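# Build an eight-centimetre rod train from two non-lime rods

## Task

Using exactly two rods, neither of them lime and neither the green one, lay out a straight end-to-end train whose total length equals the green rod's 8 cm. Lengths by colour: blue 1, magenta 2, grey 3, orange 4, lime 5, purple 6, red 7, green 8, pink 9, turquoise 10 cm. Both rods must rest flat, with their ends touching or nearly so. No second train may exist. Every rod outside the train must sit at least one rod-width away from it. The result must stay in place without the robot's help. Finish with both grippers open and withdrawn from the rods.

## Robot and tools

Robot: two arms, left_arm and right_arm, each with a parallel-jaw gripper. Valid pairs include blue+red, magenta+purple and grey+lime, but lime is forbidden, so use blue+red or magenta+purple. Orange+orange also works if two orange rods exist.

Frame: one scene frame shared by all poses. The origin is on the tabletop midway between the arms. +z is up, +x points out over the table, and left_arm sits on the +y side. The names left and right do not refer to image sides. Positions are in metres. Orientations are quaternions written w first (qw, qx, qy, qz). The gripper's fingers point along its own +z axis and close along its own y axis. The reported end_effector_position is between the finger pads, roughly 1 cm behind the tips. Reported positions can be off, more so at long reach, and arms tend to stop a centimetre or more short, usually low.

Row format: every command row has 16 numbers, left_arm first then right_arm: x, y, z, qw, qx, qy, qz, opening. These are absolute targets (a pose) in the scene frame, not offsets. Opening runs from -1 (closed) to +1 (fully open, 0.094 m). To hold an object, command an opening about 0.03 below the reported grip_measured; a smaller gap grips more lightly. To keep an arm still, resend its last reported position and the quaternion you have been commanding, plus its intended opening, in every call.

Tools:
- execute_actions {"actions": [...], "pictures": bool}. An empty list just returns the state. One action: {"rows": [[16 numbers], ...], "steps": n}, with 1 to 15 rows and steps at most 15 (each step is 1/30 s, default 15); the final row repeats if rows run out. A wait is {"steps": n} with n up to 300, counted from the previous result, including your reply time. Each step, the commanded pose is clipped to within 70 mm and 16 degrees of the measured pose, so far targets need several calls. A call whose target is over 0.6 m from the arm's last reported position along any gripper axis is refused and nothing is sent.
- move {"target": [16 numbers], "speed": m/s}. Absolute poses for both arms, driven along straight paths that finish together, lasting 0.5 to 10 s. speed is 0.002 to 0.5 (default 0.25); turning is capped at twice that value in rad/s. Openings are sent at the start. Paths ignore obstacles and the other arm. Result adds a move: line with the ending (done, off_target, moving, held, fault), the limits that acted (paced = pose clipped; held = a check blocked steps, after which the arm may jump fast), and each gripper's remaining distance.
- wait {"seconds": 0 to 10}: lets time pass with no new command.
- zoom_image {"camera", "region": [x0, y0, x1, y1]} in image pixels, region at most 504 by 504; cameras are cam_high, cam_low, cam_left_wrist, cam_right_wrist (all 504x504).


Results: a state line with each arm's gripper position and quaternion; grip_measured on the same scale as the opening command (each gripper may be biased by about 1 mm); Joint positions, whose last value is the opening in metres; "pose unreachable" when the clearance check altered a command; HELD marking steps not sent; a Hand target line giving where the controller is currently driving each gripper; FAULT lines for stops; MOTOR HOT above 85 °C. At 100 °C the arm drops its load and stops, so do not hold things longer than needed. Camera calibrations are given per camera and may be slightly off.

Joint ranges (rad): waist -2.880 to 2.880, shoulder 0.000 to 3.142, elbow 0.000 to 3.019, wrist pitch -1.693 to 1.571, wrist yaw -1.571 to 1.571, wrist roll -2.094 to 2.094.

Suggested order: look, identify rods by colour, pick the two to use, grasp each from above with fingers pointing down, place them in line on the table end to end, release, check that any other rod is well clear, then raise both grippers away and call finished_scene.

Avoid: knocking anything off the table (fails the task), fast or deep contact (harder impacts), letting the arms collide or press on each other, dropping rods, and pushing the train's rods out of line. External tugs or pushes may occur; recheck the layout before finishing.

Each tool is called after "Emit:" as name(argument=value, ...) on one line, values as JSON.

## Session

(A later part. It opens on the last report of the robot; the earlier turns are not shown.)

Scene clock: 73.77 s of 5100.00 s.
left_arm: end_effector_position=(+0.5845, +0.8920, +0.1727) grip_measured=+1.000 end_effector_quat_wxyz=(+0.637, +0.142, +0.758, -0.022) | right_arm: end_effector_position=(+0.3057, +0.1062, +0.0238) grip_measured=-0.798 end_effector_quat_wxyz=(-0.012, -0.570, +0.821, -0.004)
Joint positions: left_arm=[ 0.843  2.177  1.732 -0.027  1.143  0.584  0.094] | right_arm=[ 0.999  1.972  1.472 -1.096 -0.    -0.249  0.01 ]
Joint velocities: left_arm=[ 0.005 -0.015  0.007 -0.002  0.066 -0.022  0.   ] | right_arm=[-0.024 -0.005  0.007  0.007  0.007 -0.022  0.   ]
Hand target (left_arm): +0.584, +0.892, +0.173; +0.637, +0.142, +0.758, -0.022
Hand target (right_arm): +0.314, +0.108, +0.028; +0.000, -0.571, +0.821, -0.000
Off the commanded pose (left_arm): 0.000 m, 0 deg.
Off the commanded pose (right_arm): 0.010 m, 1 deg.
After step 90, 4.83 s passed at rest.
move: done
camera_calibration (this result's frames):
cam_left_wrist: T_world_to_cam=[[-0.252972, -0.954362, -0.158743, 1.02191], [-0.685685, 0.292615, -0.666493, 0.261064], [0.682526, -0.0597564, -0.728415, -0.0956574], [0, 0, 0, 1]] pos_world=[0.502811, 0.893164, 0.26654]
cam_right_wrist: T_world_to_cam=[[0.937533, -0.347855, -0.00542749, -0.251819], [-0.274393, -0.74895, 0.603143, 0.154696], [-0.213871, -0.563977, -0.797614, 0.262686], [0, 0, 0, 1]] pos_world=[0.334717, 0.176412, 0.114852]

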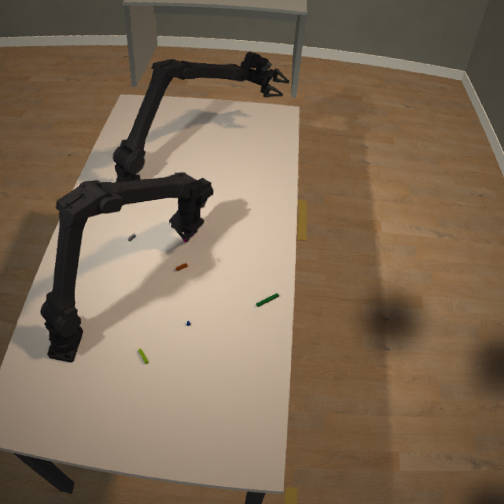

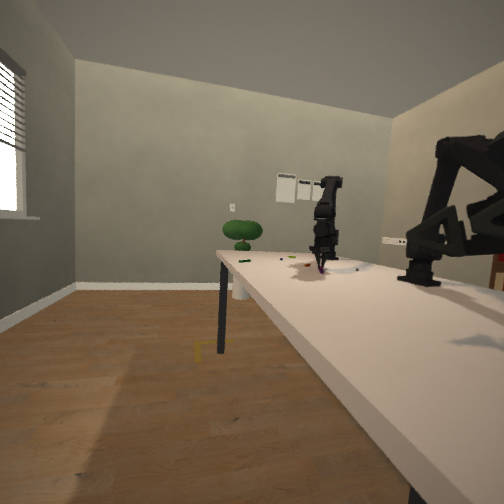

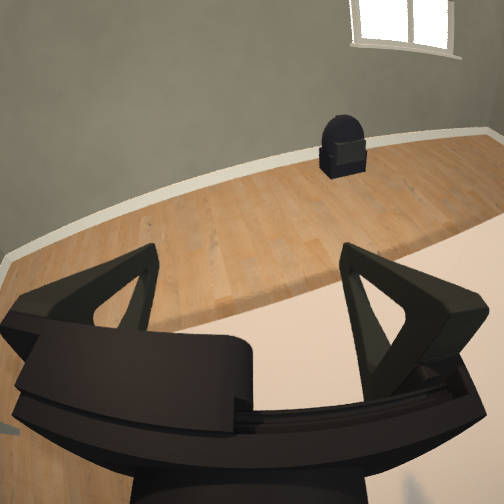

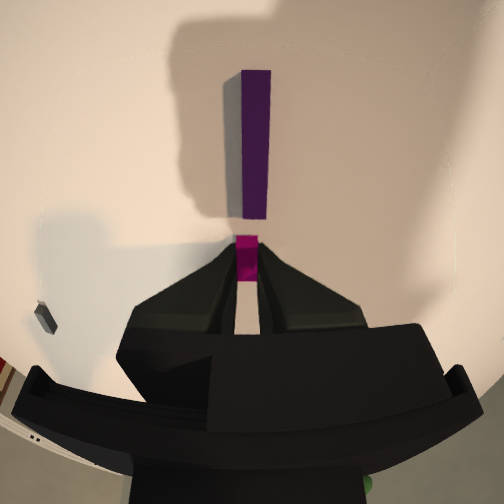

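Emit:
move(target=[0.5845,0.892,0.1727,0.637,0.142,0.758,-0.022,1,0.314,0.108,0.012,0,-0.571,0.821,0,-0.83], speed=0.015)

Emit:
zoom_image(camera="cam_right_wrist", region=[150, 100, 350, 300])

Scene clock: 84.83 s of 5100.00 s.
left_arm: end_effector_position=(+0.5845, +0.8920, +0.1727) grip_measured=+1.000 end_effector_quat_wxyz=(+0.637, +0.142, +0.758, -0.022) | right_arm: end_effector_position=(+0.3077, +0.1091, +0.0200) grip_measured=-0.798 end_effector_quat_wxyz=(-0.001, -0.570, +0.821, -0.000)
Joint positions: left_arm=[ 0.843  2.177  1.732 -0.027  1.143  0.584  0.094] | right_arm=[ 0.999  1.972  1.461 -1.063 -0.    -0.249  0.01 ]
Joint velocities: left_arm=[-0.005 -0.005  0.007  0.002 -0.007 -0.066  0.   ] | right_arm=[-0.005 -0.005 -0.012 -0.002 -0.066 -0.022 -0.   ]
Hand target (left_arm): +0.585, +0.892, +0.173; +0.637, +0.142, +0.758, -0.022
Hand target (right_arm): +0.314, +0.108, +0.012; -0.000, -0.571, +0.821, -0.000
Off the commanded pose (left_arm): 0.000 m, 0 deg.
Off the commanded pose (right_arm): 0.010 m, 0 deg.
After step 90, 6.87 s passed at rest.
move: done
camera_calibration (this result's frames):
cam_left_wrist: T_world_to_cam=[[-0.252972, -0.954362, -0.158743, 1.02191], [-0.685685, 0.292615, -0.666493, 0.261064], [0.682526, -0.0597564, -0.728415, -0.0956574], [0, 0, 0, 1]] pos_world=[0.502811, 0.893164, 0.26654]
cam_right_wrist: T_world_to_cam=[[0.937566, -0.347806, 0.000162318, -0.252834], [-0.282016, -0.759945, 0.58562, 0.163563], [-0.203559, -0.549104, -0.810585, 0.257178], [0, 0, 0, 1]] pos_world=[0.335527, 0.17758, 0.11272]

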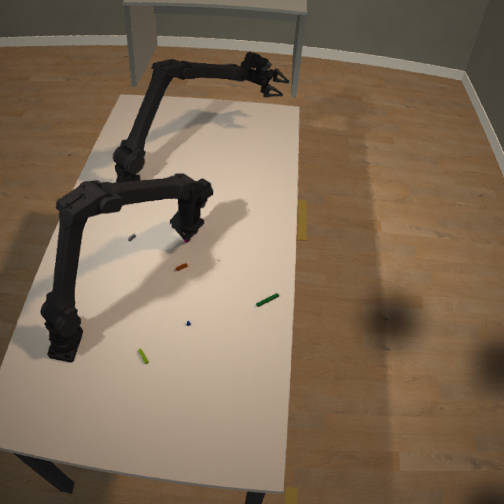

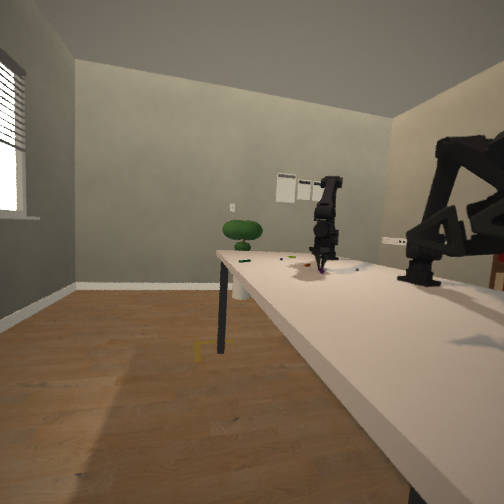

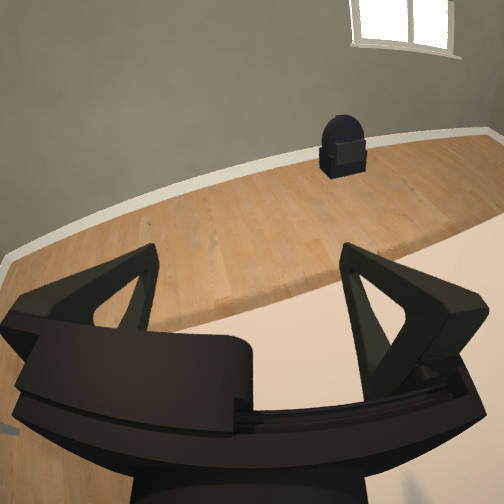

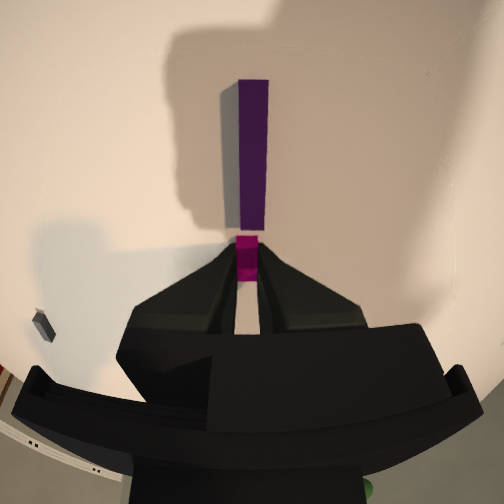

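Region (150, 100, 350, 300) of cam_right_wrist's 504x504 image, scaled by 2.520, with more detail than that image has.

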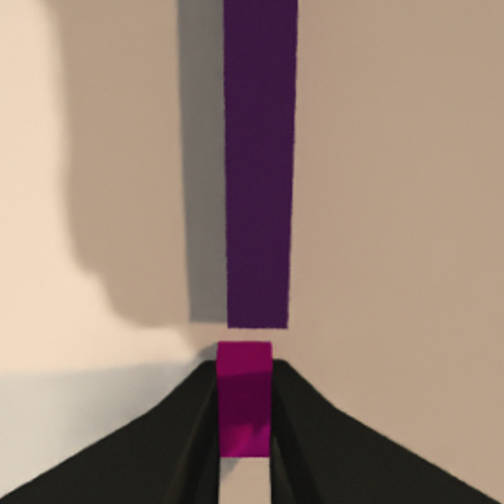

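Emit:
move(target=[0.5845,0.892,0.1727,0.637,0.142,0.758,-0.022,1,0.314,0.108,0.016,0,-0.571,0.821,0,-0.3])

Emit:
move(target=[0.5845,0.892,0.1727,0.637,0.142,0.758,-0.022,1,0.345,0.175,0.08,0,-0.571,0.821,0,-0.3], speed=0.1)

Emit:
move(target=[0.5845,0.892,0.1727,0.637,0.142,0.758,-0.022,1,0.327,0.148,0.016,0,-0.571,0.821,0,-0.3], speed=0.04)

Scene clock: 96.70 s of 5100.00 s.
left_arm: end_effector_position=(+0.5845, +0.8920, +0.1727) grip_measured=+1.000 end_effector_quat_wxyz=(+0.637, +0.142, +0.758, -0.022) | right_arm: end_effector_position=(+0.3077, +0.1091, +0.0200) grip_measured=-0.302 end_effector_quat_wxyz=(-0.001, -0.570, +0.821, -0.000)
Joint positions: left_arm=[ 0.843  2.177  1.732 -0.027  1.143  0.584  0.094] | right_arm=[ 0.999  1.972  1.461 -1.063 -0.    -0.249  0.033]
Joint velocities: left_arm=[ 0.005  0.005 -0.017 -0.002 -0.007  0.007  0.   ] | right_arm=[ 0.005  0.005 -0.007  0.002  0.022 -0.022 -0.001]
Hand target (left_arm): +0.584, +0.892, +0.173; +0.637, +0.142, +0.758, -0.022
Hand target (right_arm): +0.314, +0.108, +0.016; +0.000, -0.571, +0.821, -0.000
Off the commanded pose (left_arm): 0.000 m, 0 deg.
Off the commanded pose (right_arm): 0.008 m, 0 deg.
After step 90, 8.17 s passed at rest.
move: done
camera_calibration (this result's frames):
cam_left_wrist: T_world_to_cam=[[-0.252972, -0.954362, -0.158743, 1.02191], [-0.685685, 0.292615, -0.666493, 0.261064], [0.682526, -0.0597564, -0.728415, -0.0956574], [0, 0, 0, 1]] pos_world=[0.502811, 0.893164, 0.26654]
cam_right_wrist: T_world_to_cam=[[0.937566, -0.347806, 0.000162318, -0.252834], [-0.282016, -0.759945, 0.58562, 0.163563], [-0.203559, -0.549104, -0.810585, 0.257178], [0, 0, 0, 1]] pos_world=[0.335527, 0.17758, 0.11272]

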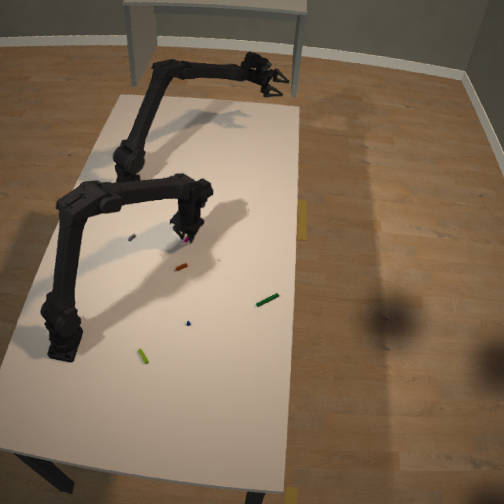

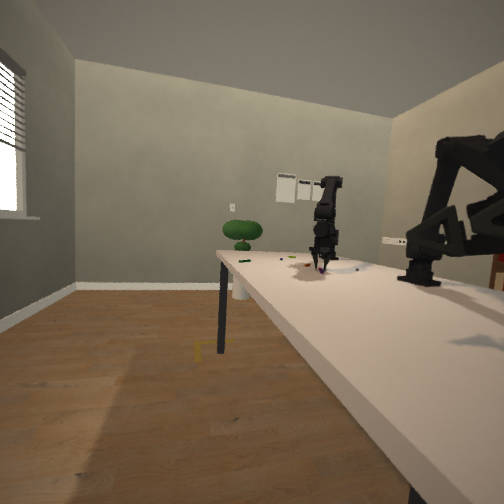

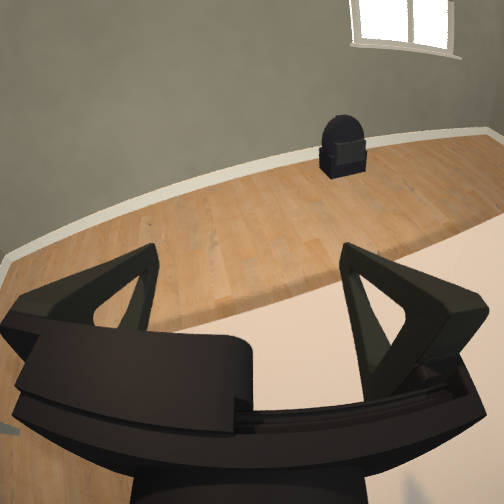

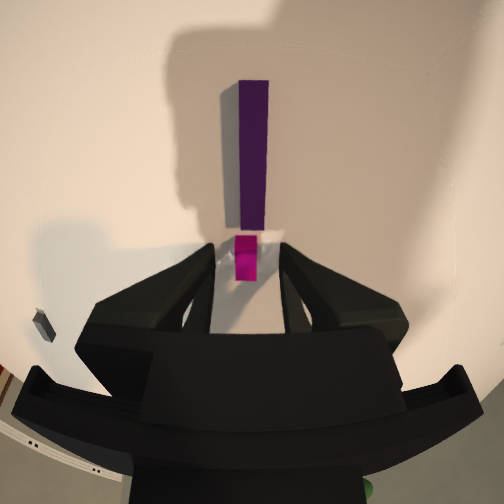

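Scene clock: 98.00 s of 5100.00 s.
left_arm: end_effector_position=(+0.5845, +0.8920, +0.1727) grip_measured=+1.000 end_effector_quat_wxyz=(+0.637, +0.142, +0.758, -0.022) | right_arm: end_effector_position=(+0.3413, +0.1577, +0.0707) grip_measured=-0.302 end_effector_quat_wxyz=(-0.011, -0.570, +0.821, -0.004)
Joint positions: left_arm=[ 0.843  2.177  1.732 -0.027  1.143  0.584  0.094] | right_arm=[ 0.999  2.076  1.778 -1.296 -0.    -0.249  0.033]
Joint velocities: left_arm=[-0.024 -0.005 -0.017 -0.017 -0.007 -0.051  0.   ] | right_arm=[-0.005 -0.005 -0.002 -0.012 -0.022 -0.007 -0.001]
Hand target (left_arm): +0.585, +0.892, +0.173; +0.637, +0.142, +0.758, -0.022
Hand target (right_arm): +0.345, +0.174, +0.081; +0.001, -0.571, +0.821, +0.001
Off the commanded pose (left_arm): 0.000 m, 0 deg.
Off the commanded pose (right_arm): 0.020 m, 1 deg.
move: off_target (right_arm)
camera_calibration (this result's frames):
cam_left_wrist: T_world_to_cam=[[-0.252972, -0.954362, -0.158743, 1.02191], [-0.685685, 0.292615, -0.666493, 0.261064], [0.682526, -0.0597564, -0.728415, -0.0956574], [0, 0, 0, 1]] pos_world=[0.502811, 0.893164, 0.26654]
cam_right_wrist: T_world_to_cam=[[0.937537, -0.347848, -0.00504858, -0.267144], [-0.274917, -0.749706, 0.601965, 0.175115], [-0.213177, -0.562976, -0.798507, 0.336426], [0, 0, 0, 1]] pos_world=[0.370318, 0.227759, 0.161876]

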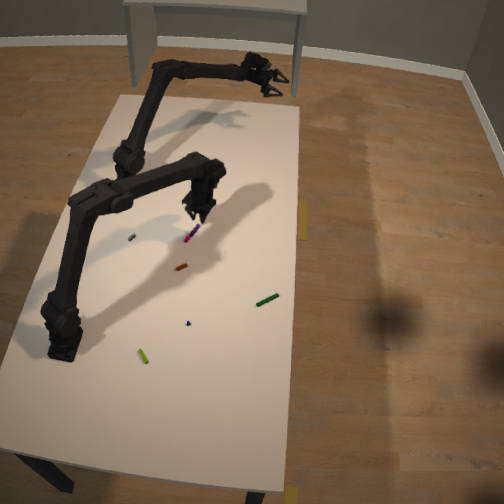

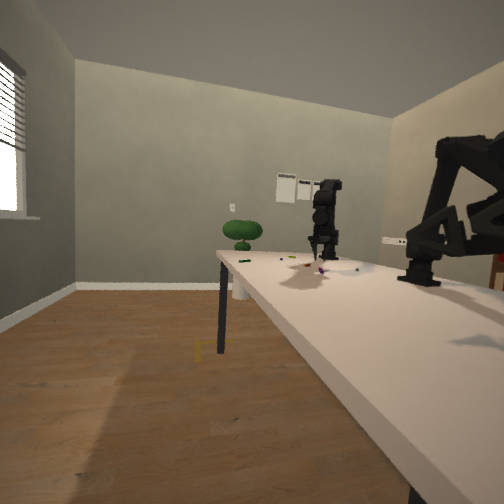

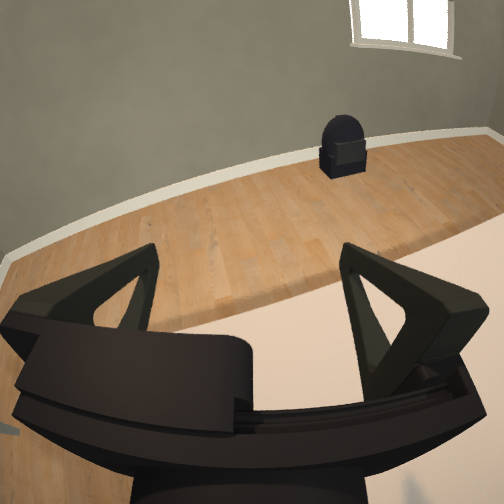

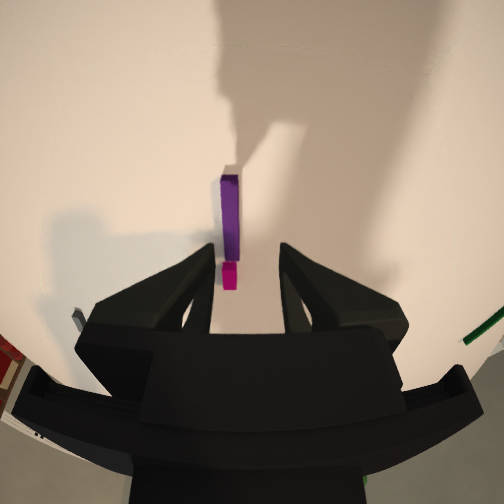

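Scene clock: 99.67 s of 5100.00 s.
left_arm: end_effector_position=(+0.5845, +0.8920, +0.1727) grip_measured=+1.000 end_effector_quat_wxyz=(+0.637, +0.142, +0.758, -0.022) | right_arm: end_effector_position=(+0.3320, +0.1446, +0.0208) grip_measured=-0.302 end_effector_quat_wxyz=(-0.005, -0.570, +0.821, -0.002)
Joint positions: left_arm=[ 0.843  2.177  1.732 -0.027  1.143  0.584  0.094] | right_arm=[ 0.999  2.076  1.637 -1.142 -0.    -0.249  0.033]
Joint velocities: left_arm=[-0.005 -0.005 -0.007  0.007  0.022 -0.007  0.   ] | right_arm=[-0.005  0.005 -0.002 -0.007 -0.081 -0.007 -0.002]
Hand target (left_arm): +0.585, +0.892, +0.173; +0.637, +0.142, +0.758, -0.022
Hand target (right_arm): +0.327, +0.149, +0.016; -0.000, -0.571, +0.821, +0.000
Off the commanded pose (left_arm): 0.000 m, 0 deg.
Off the commanded pose (right_arm): 0.008 m, 1 deg.
move: done
camera_calibration (this result's frames):
cam_left_wrist: T_world_to_cam=[[-0.252972, -0.954362, -0.158743, 1.02191], [-0.685685, 0.292615, -0.666493, 0.261064], [0.682526, -0.0597564, -0.728415, -0.0956574], [0, 0, 0, 1]] pos_world=[0.502811, 0.893164, 0.26654]
cam_right_wrist: T_world_to_cam=[[0.937696, -0.347453, -0.00173266, -0.263341], [-0.279169, -0.756361, 0.591594, 0.195339], [-0.206862, -0.554251, -0.806234, 0.283952], [0, 0, 0, 1]] pos_world=[0.360205, 0.213628, 0.112914]

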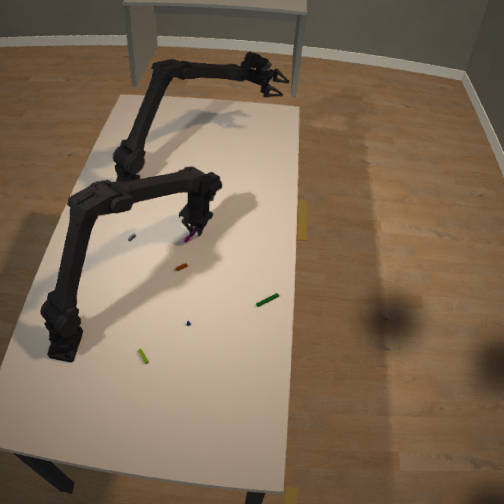

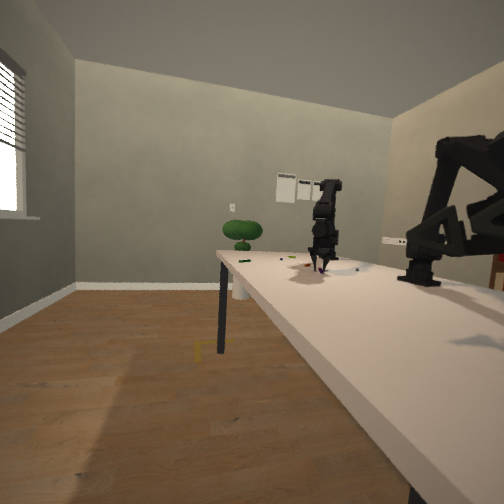

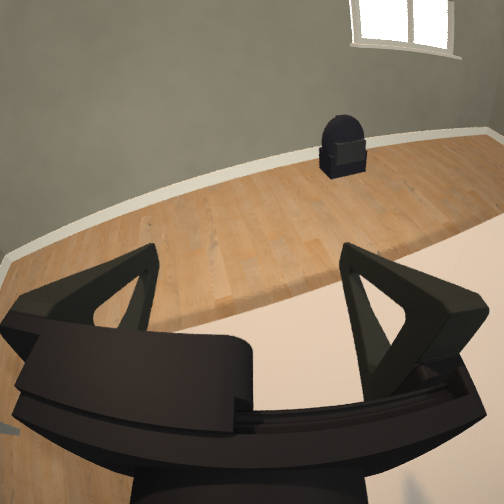

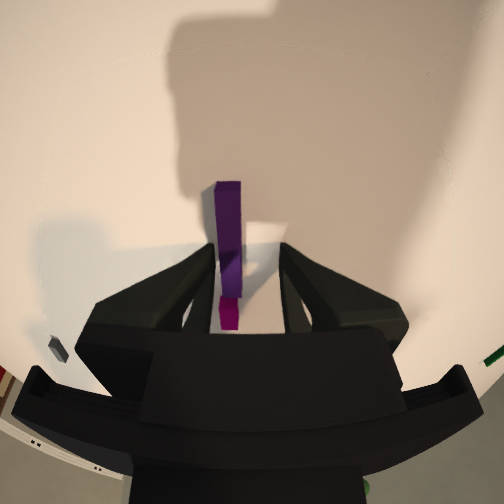

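Emit:
move(target=[0.5845,0.892,0.1727,0.637,0.142,0.758,-0.022,1,0.322,0.1485,0.018,0,-0.571,0.821,0,-0.3], speed=0.015)

Scene clock: 106.70 s of 5100.00 s.
left_arm: end_effector_position=(+0.5845, +0.8920, +0.1727) grip_measured=+1.000 end_effector_quat_wxyz=(+0.637, +0.142, +0.758, -0.022) | right_arm: end_effector_position=(+0.3318, +0.1445, +0.0207) grip_measured=-0.302 end_effector_quat_wxyz=(-0.002, -0.569, +0.822, -0.001)
Joint positions: left_arm=[ 0.843  2.177  1.732 -0.027  1.143  0.584  0.094] | right_arm=[ 1.     2.072  1.63  -1.133  0.001 -0.245  0.033]
Joint velocities: left_arm=[-0.015 -0.005 -0.007  0.007  0.007 -0.037  0.   ] | right_arm=[-0.015 -0.015 -0.007 -0.002 -0.066 -0.037 -0.001]
Hand target (left_arm): +0.585, +0.892, +0.173; +0.637, +0.142, +0.758, -0.022
Hand target (right_arm): +0.322, +0.148, +0.018; -0.000, -0.571, +0.821, +0.000
Off the commanded pose (left_arm): 0.000 m, 0 deg.
Off the commanded pose (right_arm): 0.011 m, 0 deg.
After step 90, 3.07 s passed at rest.
move: off_target (right_arm)
camera_calibration (this result's frames):
cam_left_wrist: T_world_to_cam=[[-0.252972, -0.954362, -0.158743, 1.02191], [-0.685685, 0.292615, -0.666493, 0.261064], [0.682526, -0.0597564, -0.728415, -0.0956574], [0, 0, 0, 1]] pos_world=[0.502811, 0.893164, 0.26654]
cam_right_wrist: T_world_to_cam=[[0.936502, -0.350663, 0.000631672, -0.262394], [-0.284322, -0.758271, 0.586673, 0.197355], [-0.205246, -0.5496, -0.809824, 0.282702], [0, 0, 0, 1]] pos_world=[0.359868, 0.213009, 0.113322]

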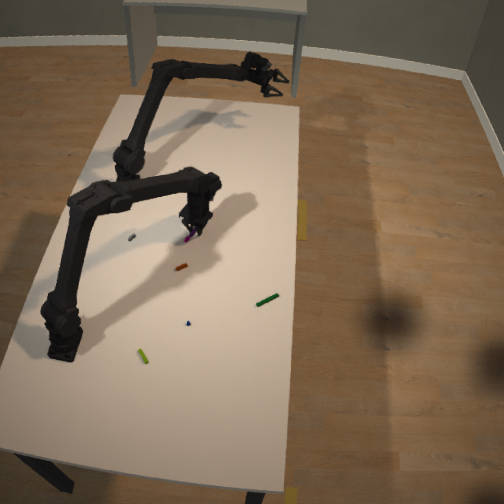

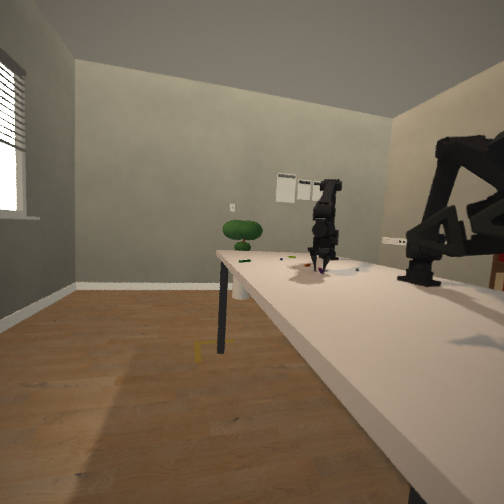

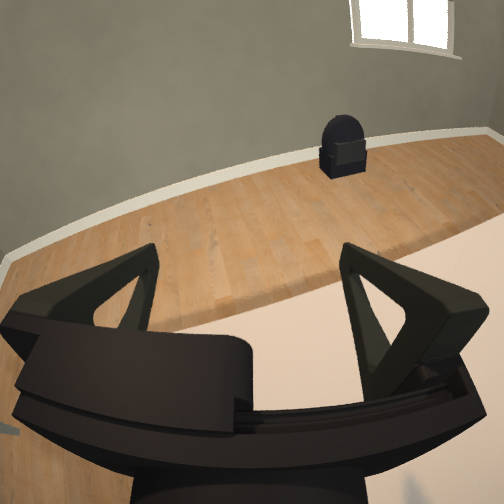

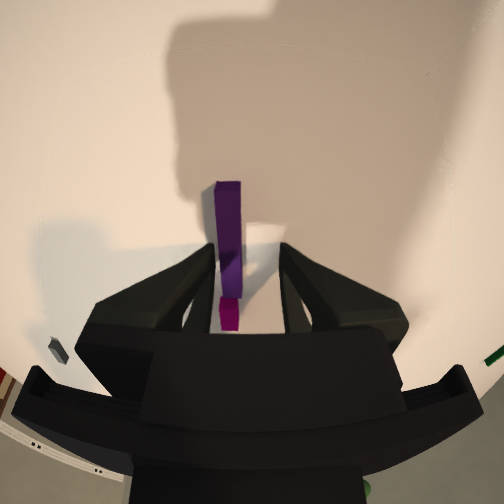

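Tangential direction is (-.84,.54); raise z target to unload the table.

Emit:
move(target=[0.5845,0.892,0.1727,0.637,0.142,0.758,-0.022,1,0.317,0.154,0.021,0,-0.571,0.821,0,-0.3], speed=0.015)

Scene clock: 121.67 s of 5100.00 s.
left_arm: end_effector_position=(+0.5845, +0.8920, +0.1727) grip_measured=+1.000 end_effector_quat_wxyz=(+0.637, +0.142, +0.758, -0.022) | right_arm: end_effector_position=(+0.3256, +0.1487, +0.0207) grip_measured=-0.302 end_effector_quat_wxyz=(-0.002, -0.569, +0.822, -0.001)
Joint positions: left_arm=[ 0.843  2.177  1.732 -0.027  1.143  0.584  0.094] | right_arm=[ 1.012  2.072  1.63  -1.133  0.001 -0.233  0.033]
Joint velocities: left_arm=[-0.005 -0.005 -0.002  0.012  0.051 -0.007  0.   ] | right_arm=[-0.015  0.005 -0.012  0.002 -0.007 -0.051 -0.   ]
Hand target (left_arm): +0.584, +0.892, +0.173; +0.637, +0.142, +0.758, -0.022
Hand target (right_arm): +0.317, +0.154, +0.021; -0.000, -0.571, +0.821, +0.000
Off the commanded pose (left_arm): 0.000 m, 0 deg.
Off the commanded pose (right_arm): 0.010 m, 0 deg.
After step 90, 10.50 s passed at rest.
move: done
camera_calibration (this result's frames):
cam_left_wrist: T_world_to_cam=[[-0.252972, -0.954362, -0.158743, 1.02191], [-0.685685, 0.292615, -0.666493, 0.261064], [0.682526, -0.0597564, -0.728415, -0.0956574], [0, 0, 0, 1]] pos_world=[0.502811, 0.893164, 0.26654]
cam_right_wrist: T_world_to_cam=[[0.936636, -0.350302, 0.0014203, -0.255208], [-0.284427, -0.758118, 0.58682, 0.198819], [-0.204488, -0.550041, -0.809716, 0.283579], [0, 0, 0, 1]] pos_world=[0.353575, 0.217308, 0.11331]

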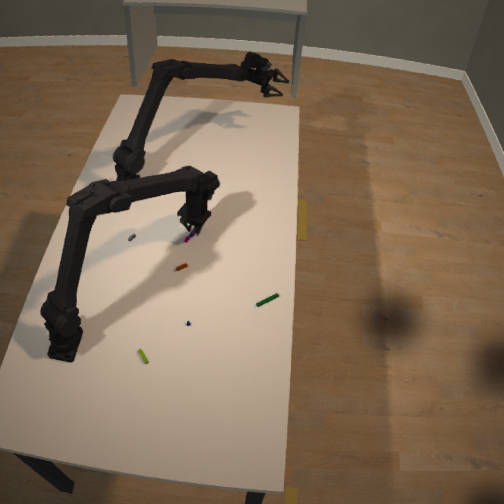

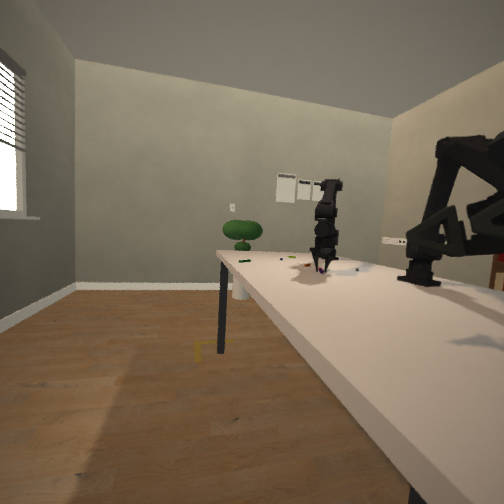

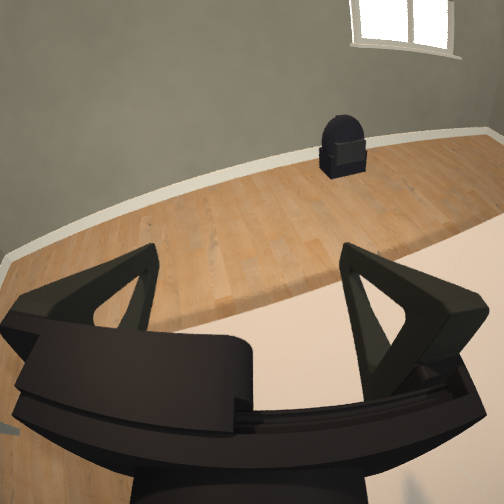

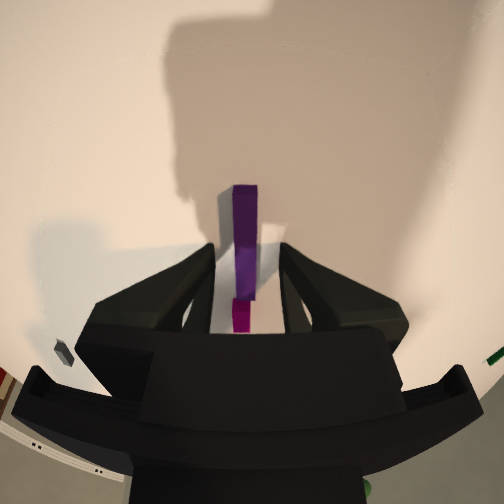

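Grip and drag inward 10 mm.

Emit:
move(target=[0.5845,0.892,0.1727,0.637,0.142,0.758,-0.022,1,0.320,0.152,0.021,0,-0.571,0.821,0,-0.83])

Emit:
move(target=[0.5845,0.892,0.1727,0.637,0.142,0.758,-0.022,1,0.3145,0.1435,0.021,0,-0.571,0.821,0,-0.83], speed=0.01)

Emit:
zoom_image(camera="cam_right_wrist", region=[190, 220, 310, 340])

Scene clock: 140.30 s of 5100.00 s.
left_arm: end_effector_position=(+0.5845, +0.8920, +0.1727) grip_measured=+1.000 end_effector_quat_wxyz=(+0.637, +0.142, +0.758, -0.022) | right_arm: end_effector_position=(+0.3257, +0.1487, +0.0207) grip_measured=-0.798 end_effector_quat_wxyz=(-0.001, -0.569, +0.822, -0.002)
Joint positions: left_arm=[ 0.843  2.177  1.732 -0.027  1.143  0.584  0.094] | right_arm=[ 1.012  2.072  1.63  -1.133  0.002 -0.233  0.009]
Joint velocities: left_arm=[-0.005 -0.015 -0.017 -0.007  0.007  0.007  0.   ] | right_arm=[-0.015 -0.015  0.007 -0.002 -0.007  0.007 -0.001]
Hand target (left_arm): +0.584, +0.892, +0.173; +0.637, +0.142, +0.758, -0.022
Hand target (right_arm): +0.320, +0.152, +0.021; -0.000, -0.571, +0.821, +0.000
Off the commanded pose (left_arm): 0.000 m, 0 deg.
Off the commanded pose (right_arm): 0.007 m, 0 deg.
After step 90, 14.93 s passed at rest.
move: done
camera_calibration (this result's frames):
cam_left_wrist: T_world_to_cam=[[-0.252972, -0.954362, -0.158743, 1.02191], [-0.685685, 0.292615, -0.666493, 0.261064], [0.682526, -0.0597564, -0.728415, -0.0956574], [0, 0, 0, 1]] pos_world=[0.502811, 0.893164, 0.26654]
cam_right_wrist: T_world_to_cam=[[0.936635, -0.350299, 0.00216228, -0.255352], [-0.284796, -0.757869, 0.586963, 0.198874], [-0.203974, -0.550386, -0.809611, 0.283443], [0, 0, 0, 1]] pos_world=[0.353625, 0.217274, 0.113299]

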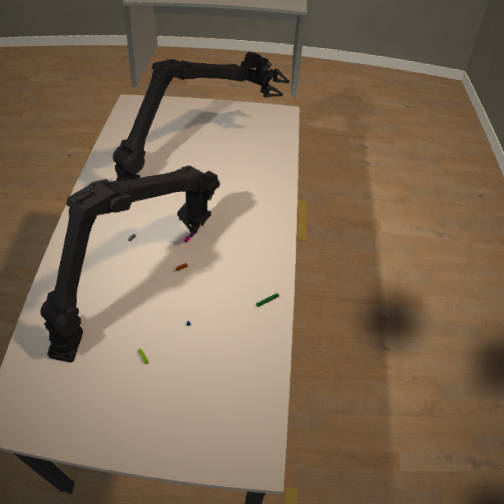

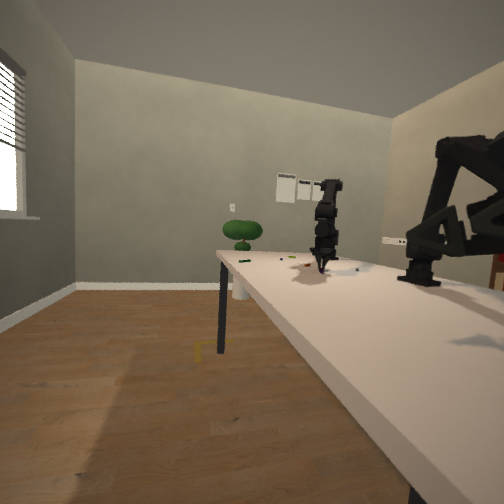

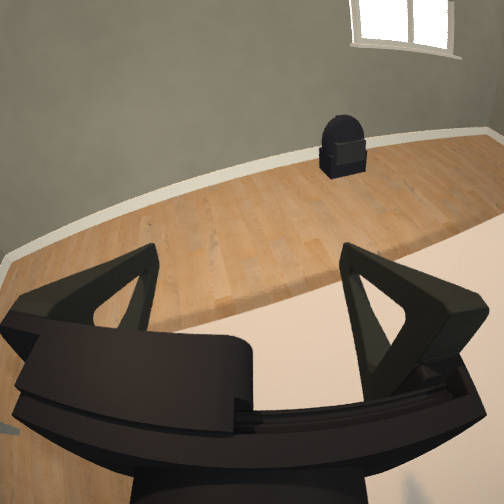

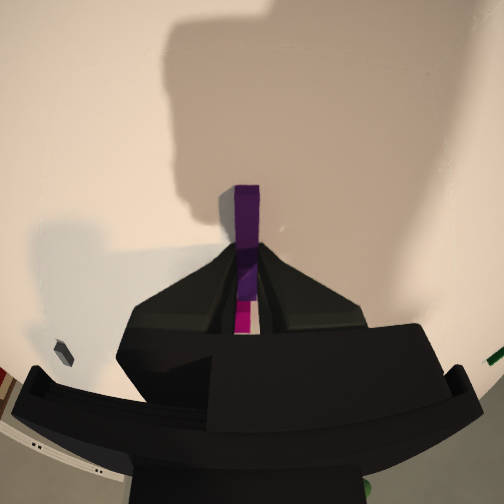

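Scene clock: 141.77 s of 5100.00 s.
left_arm: end_effector_position=(+0.5845, +0.8920, +0.1727) grip_measured=+1.000 end_effector_quat_wxyz=(+0.637, +0.142, +0.758, -0.022) | right_arm: end_effector_position=(+0.3211, +0.1418, +0.0203) grip_measured=-0.798 end_effector_quat_wxyz=(-0.002, -0.569, +0.822, -0.002)
Joint positions: left_arm=[ 0.843  2.177  1.732 -0.027  1.143  0.584  0.094] | right_arm=[ 1.012  2.054  1.598 -1.121  0.002 -0.233  0.009]
Joint velocities: left_arm=[-0.005 -0.015 -0.007 -0.007 -0.007  0.066  0.   ] | right_arm=[-0.005 -0.005  0.002  0.002 -0.022  0.051 -0.001]
Hand target (left_arm): +0.585, +0.892, +0.173; +0.637, +0.142, +0.758, -0.022
Hand target (right_arm): +0.314, +0.144, +0.021; +0.000, -0.571, +0.821, +0.000
Off the commanded pose (left_arm): 0.000 m, 0 deg.
Off the commanded pose (right_arm): 0.007 m, 0 deg.
move: done
camera_calibration (this result's frames):
cam_left_wrist: T_world_to_cam=[[-0.252972, -0.954362, -0.158743, 1.02191], [-0.685685, 0.292615, -0.666493, 0.261064], [0.682526, -0.0597564, -0.728415, -0.0956574], [0, 0, 0, 1]] pos_world=[0.502811, 0.893164, 0.26654]
cam_right_wrist: T_world_to_cam=[[0.936638, -0.350295, 0.00162935, -0.253421], [-0.284044, -0.756753, 0.588765, 0.1922], [-0.205009, -0.551922, -0.808303, 0.278905], [0, 0, 0, 1]] pos_world=[0.349135, 0.21061, 0.112692]

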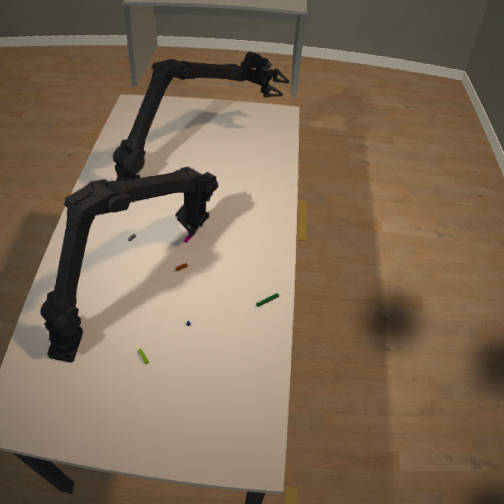

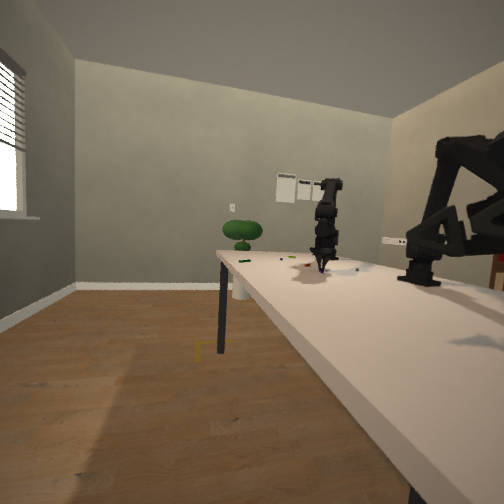

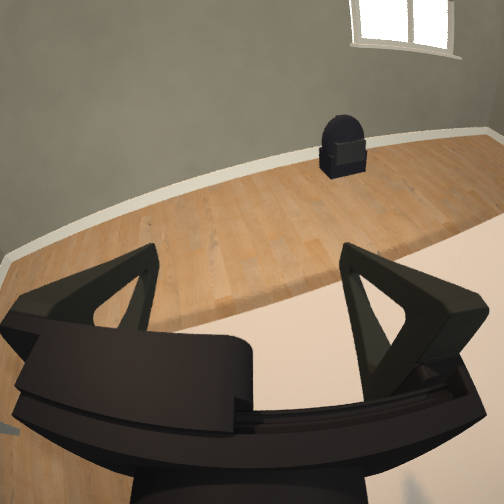

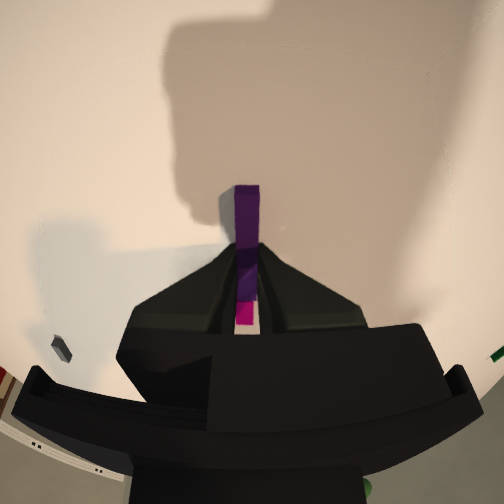

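Region (190, 220, 310, 340) of cam_right_wrist's 504x504 image, scaled by 4.200, with more detail than that image has.

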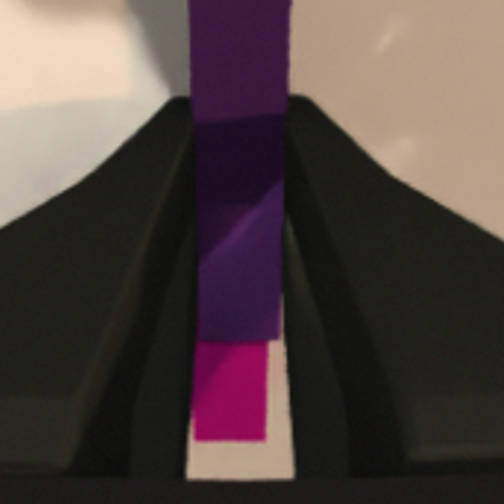

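Emit:
move(target=[0.5845,0.892,0.1727,0.637,0.142,0.758,-0.022,1,0.3098,0.1445,0.021,0,-0.571,0.821,0,-0.83], speed=0.008)

Emit:
zoom_image(camera="cam_right_wrist", region=[190, 220, 310, 340])

Scene clock: 153.17 s of 5100.00 s.
left_arm: end_effector_position=(+0.5845, +0.8920, +0.1727) grip_measured=+1.000 end_effector_quat_wxyz=(+0.637, +0.142, +0.758, -0.022) | right_arm: end_effector_position=(+0.3186, +0.1406, +0.0202) grip_measured=-0.798 end_effector_quat_wxyz=(-0.004, -0.570, +0.822, -0.002)
Joint positions: left_arm=[ 0.843  2.177  1.732 -0.027  1.143  0.584  0.094] | right_arm=[ 1.015  2.05   1.591 -1.12   0.002 -0.232  0.009]
Joint velocities: left_arm=[ 0.005 -0.005 -0.012 -0.002  0.037 -0.022  0.   ] | right_arm=[-0.005 -0.015 -0.007 -0.022 -0.007 -0.022 -0.001]
Hand target (left_arm): +0.585, +0.892, +0.173; +0.637, +0.142, +0.758, -0.022
Hand target (right_arm): +0.310, +0.144, +0.021; -0.000, -0.571, +0.821, +0.000
Off the commanded pose (left_arm): 0.000 m, 0 deg.
Off the commanded pose (right_arm): 0.010 m, 1 deg.
After step 90, 6.73 s passed at rest.
move: done
camera_calibration (this result's frames):
cam_left_wrist: T_world_to_cam=[[-0.252972, -0.954362, -0.158743, 1.02191], [-0.685685, 0.292615, -0.666493, 0.261064], [0.682526, -0.0597564, -0.728415, -0.0956574], [0, 0, 0, 1]] pos_world=[0.502811, 0.893164, 0.26654]
cam_right_wrist: T_world_to_cam=[[0.93704, -0.349221, 0.00110629, -0.251813], [-0.28243, -0.755955, 0.590563, 0.189974], [-0.2054, -0.553693, -0.806991, 0.278052], [0, 0, 0, 1]] pos_world=[0.346725, 0.209629, 0.112472]

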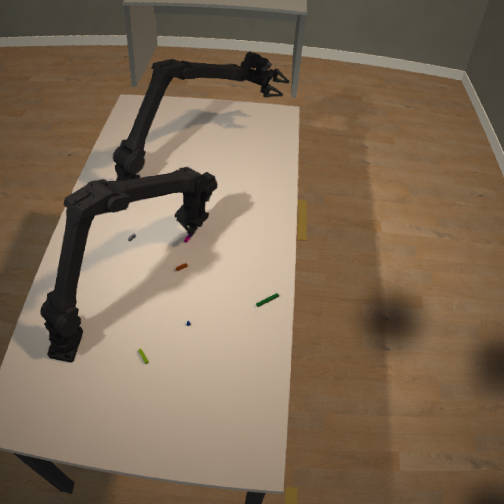

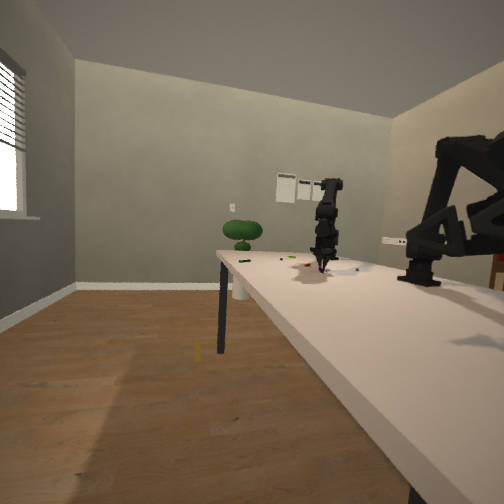

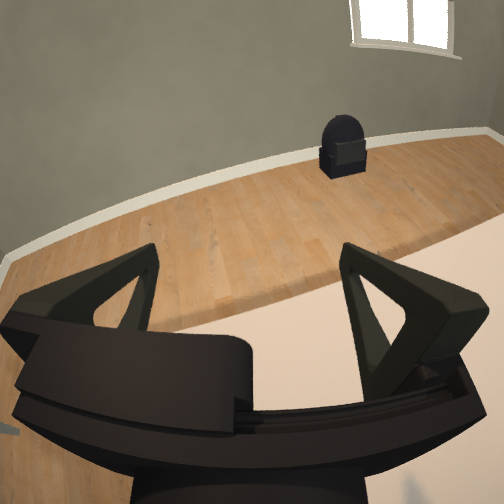

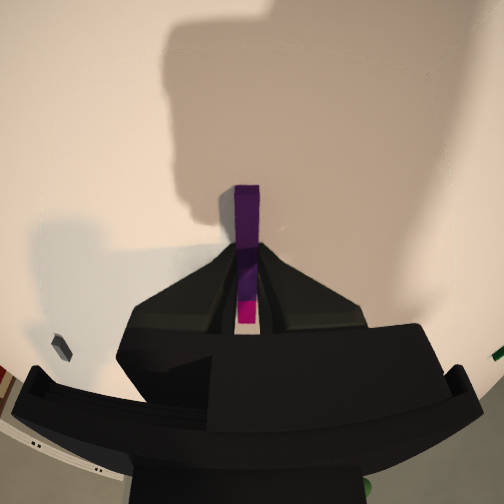

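Region (190, 220, 310, 340) of cam_right_wrist's 504x504 image, scaled by 4.200, with more detail than that image has.

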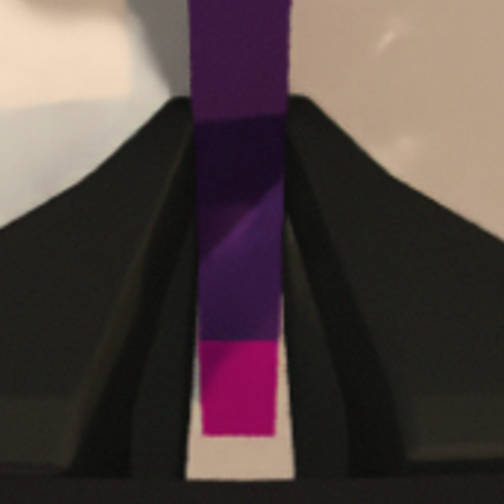

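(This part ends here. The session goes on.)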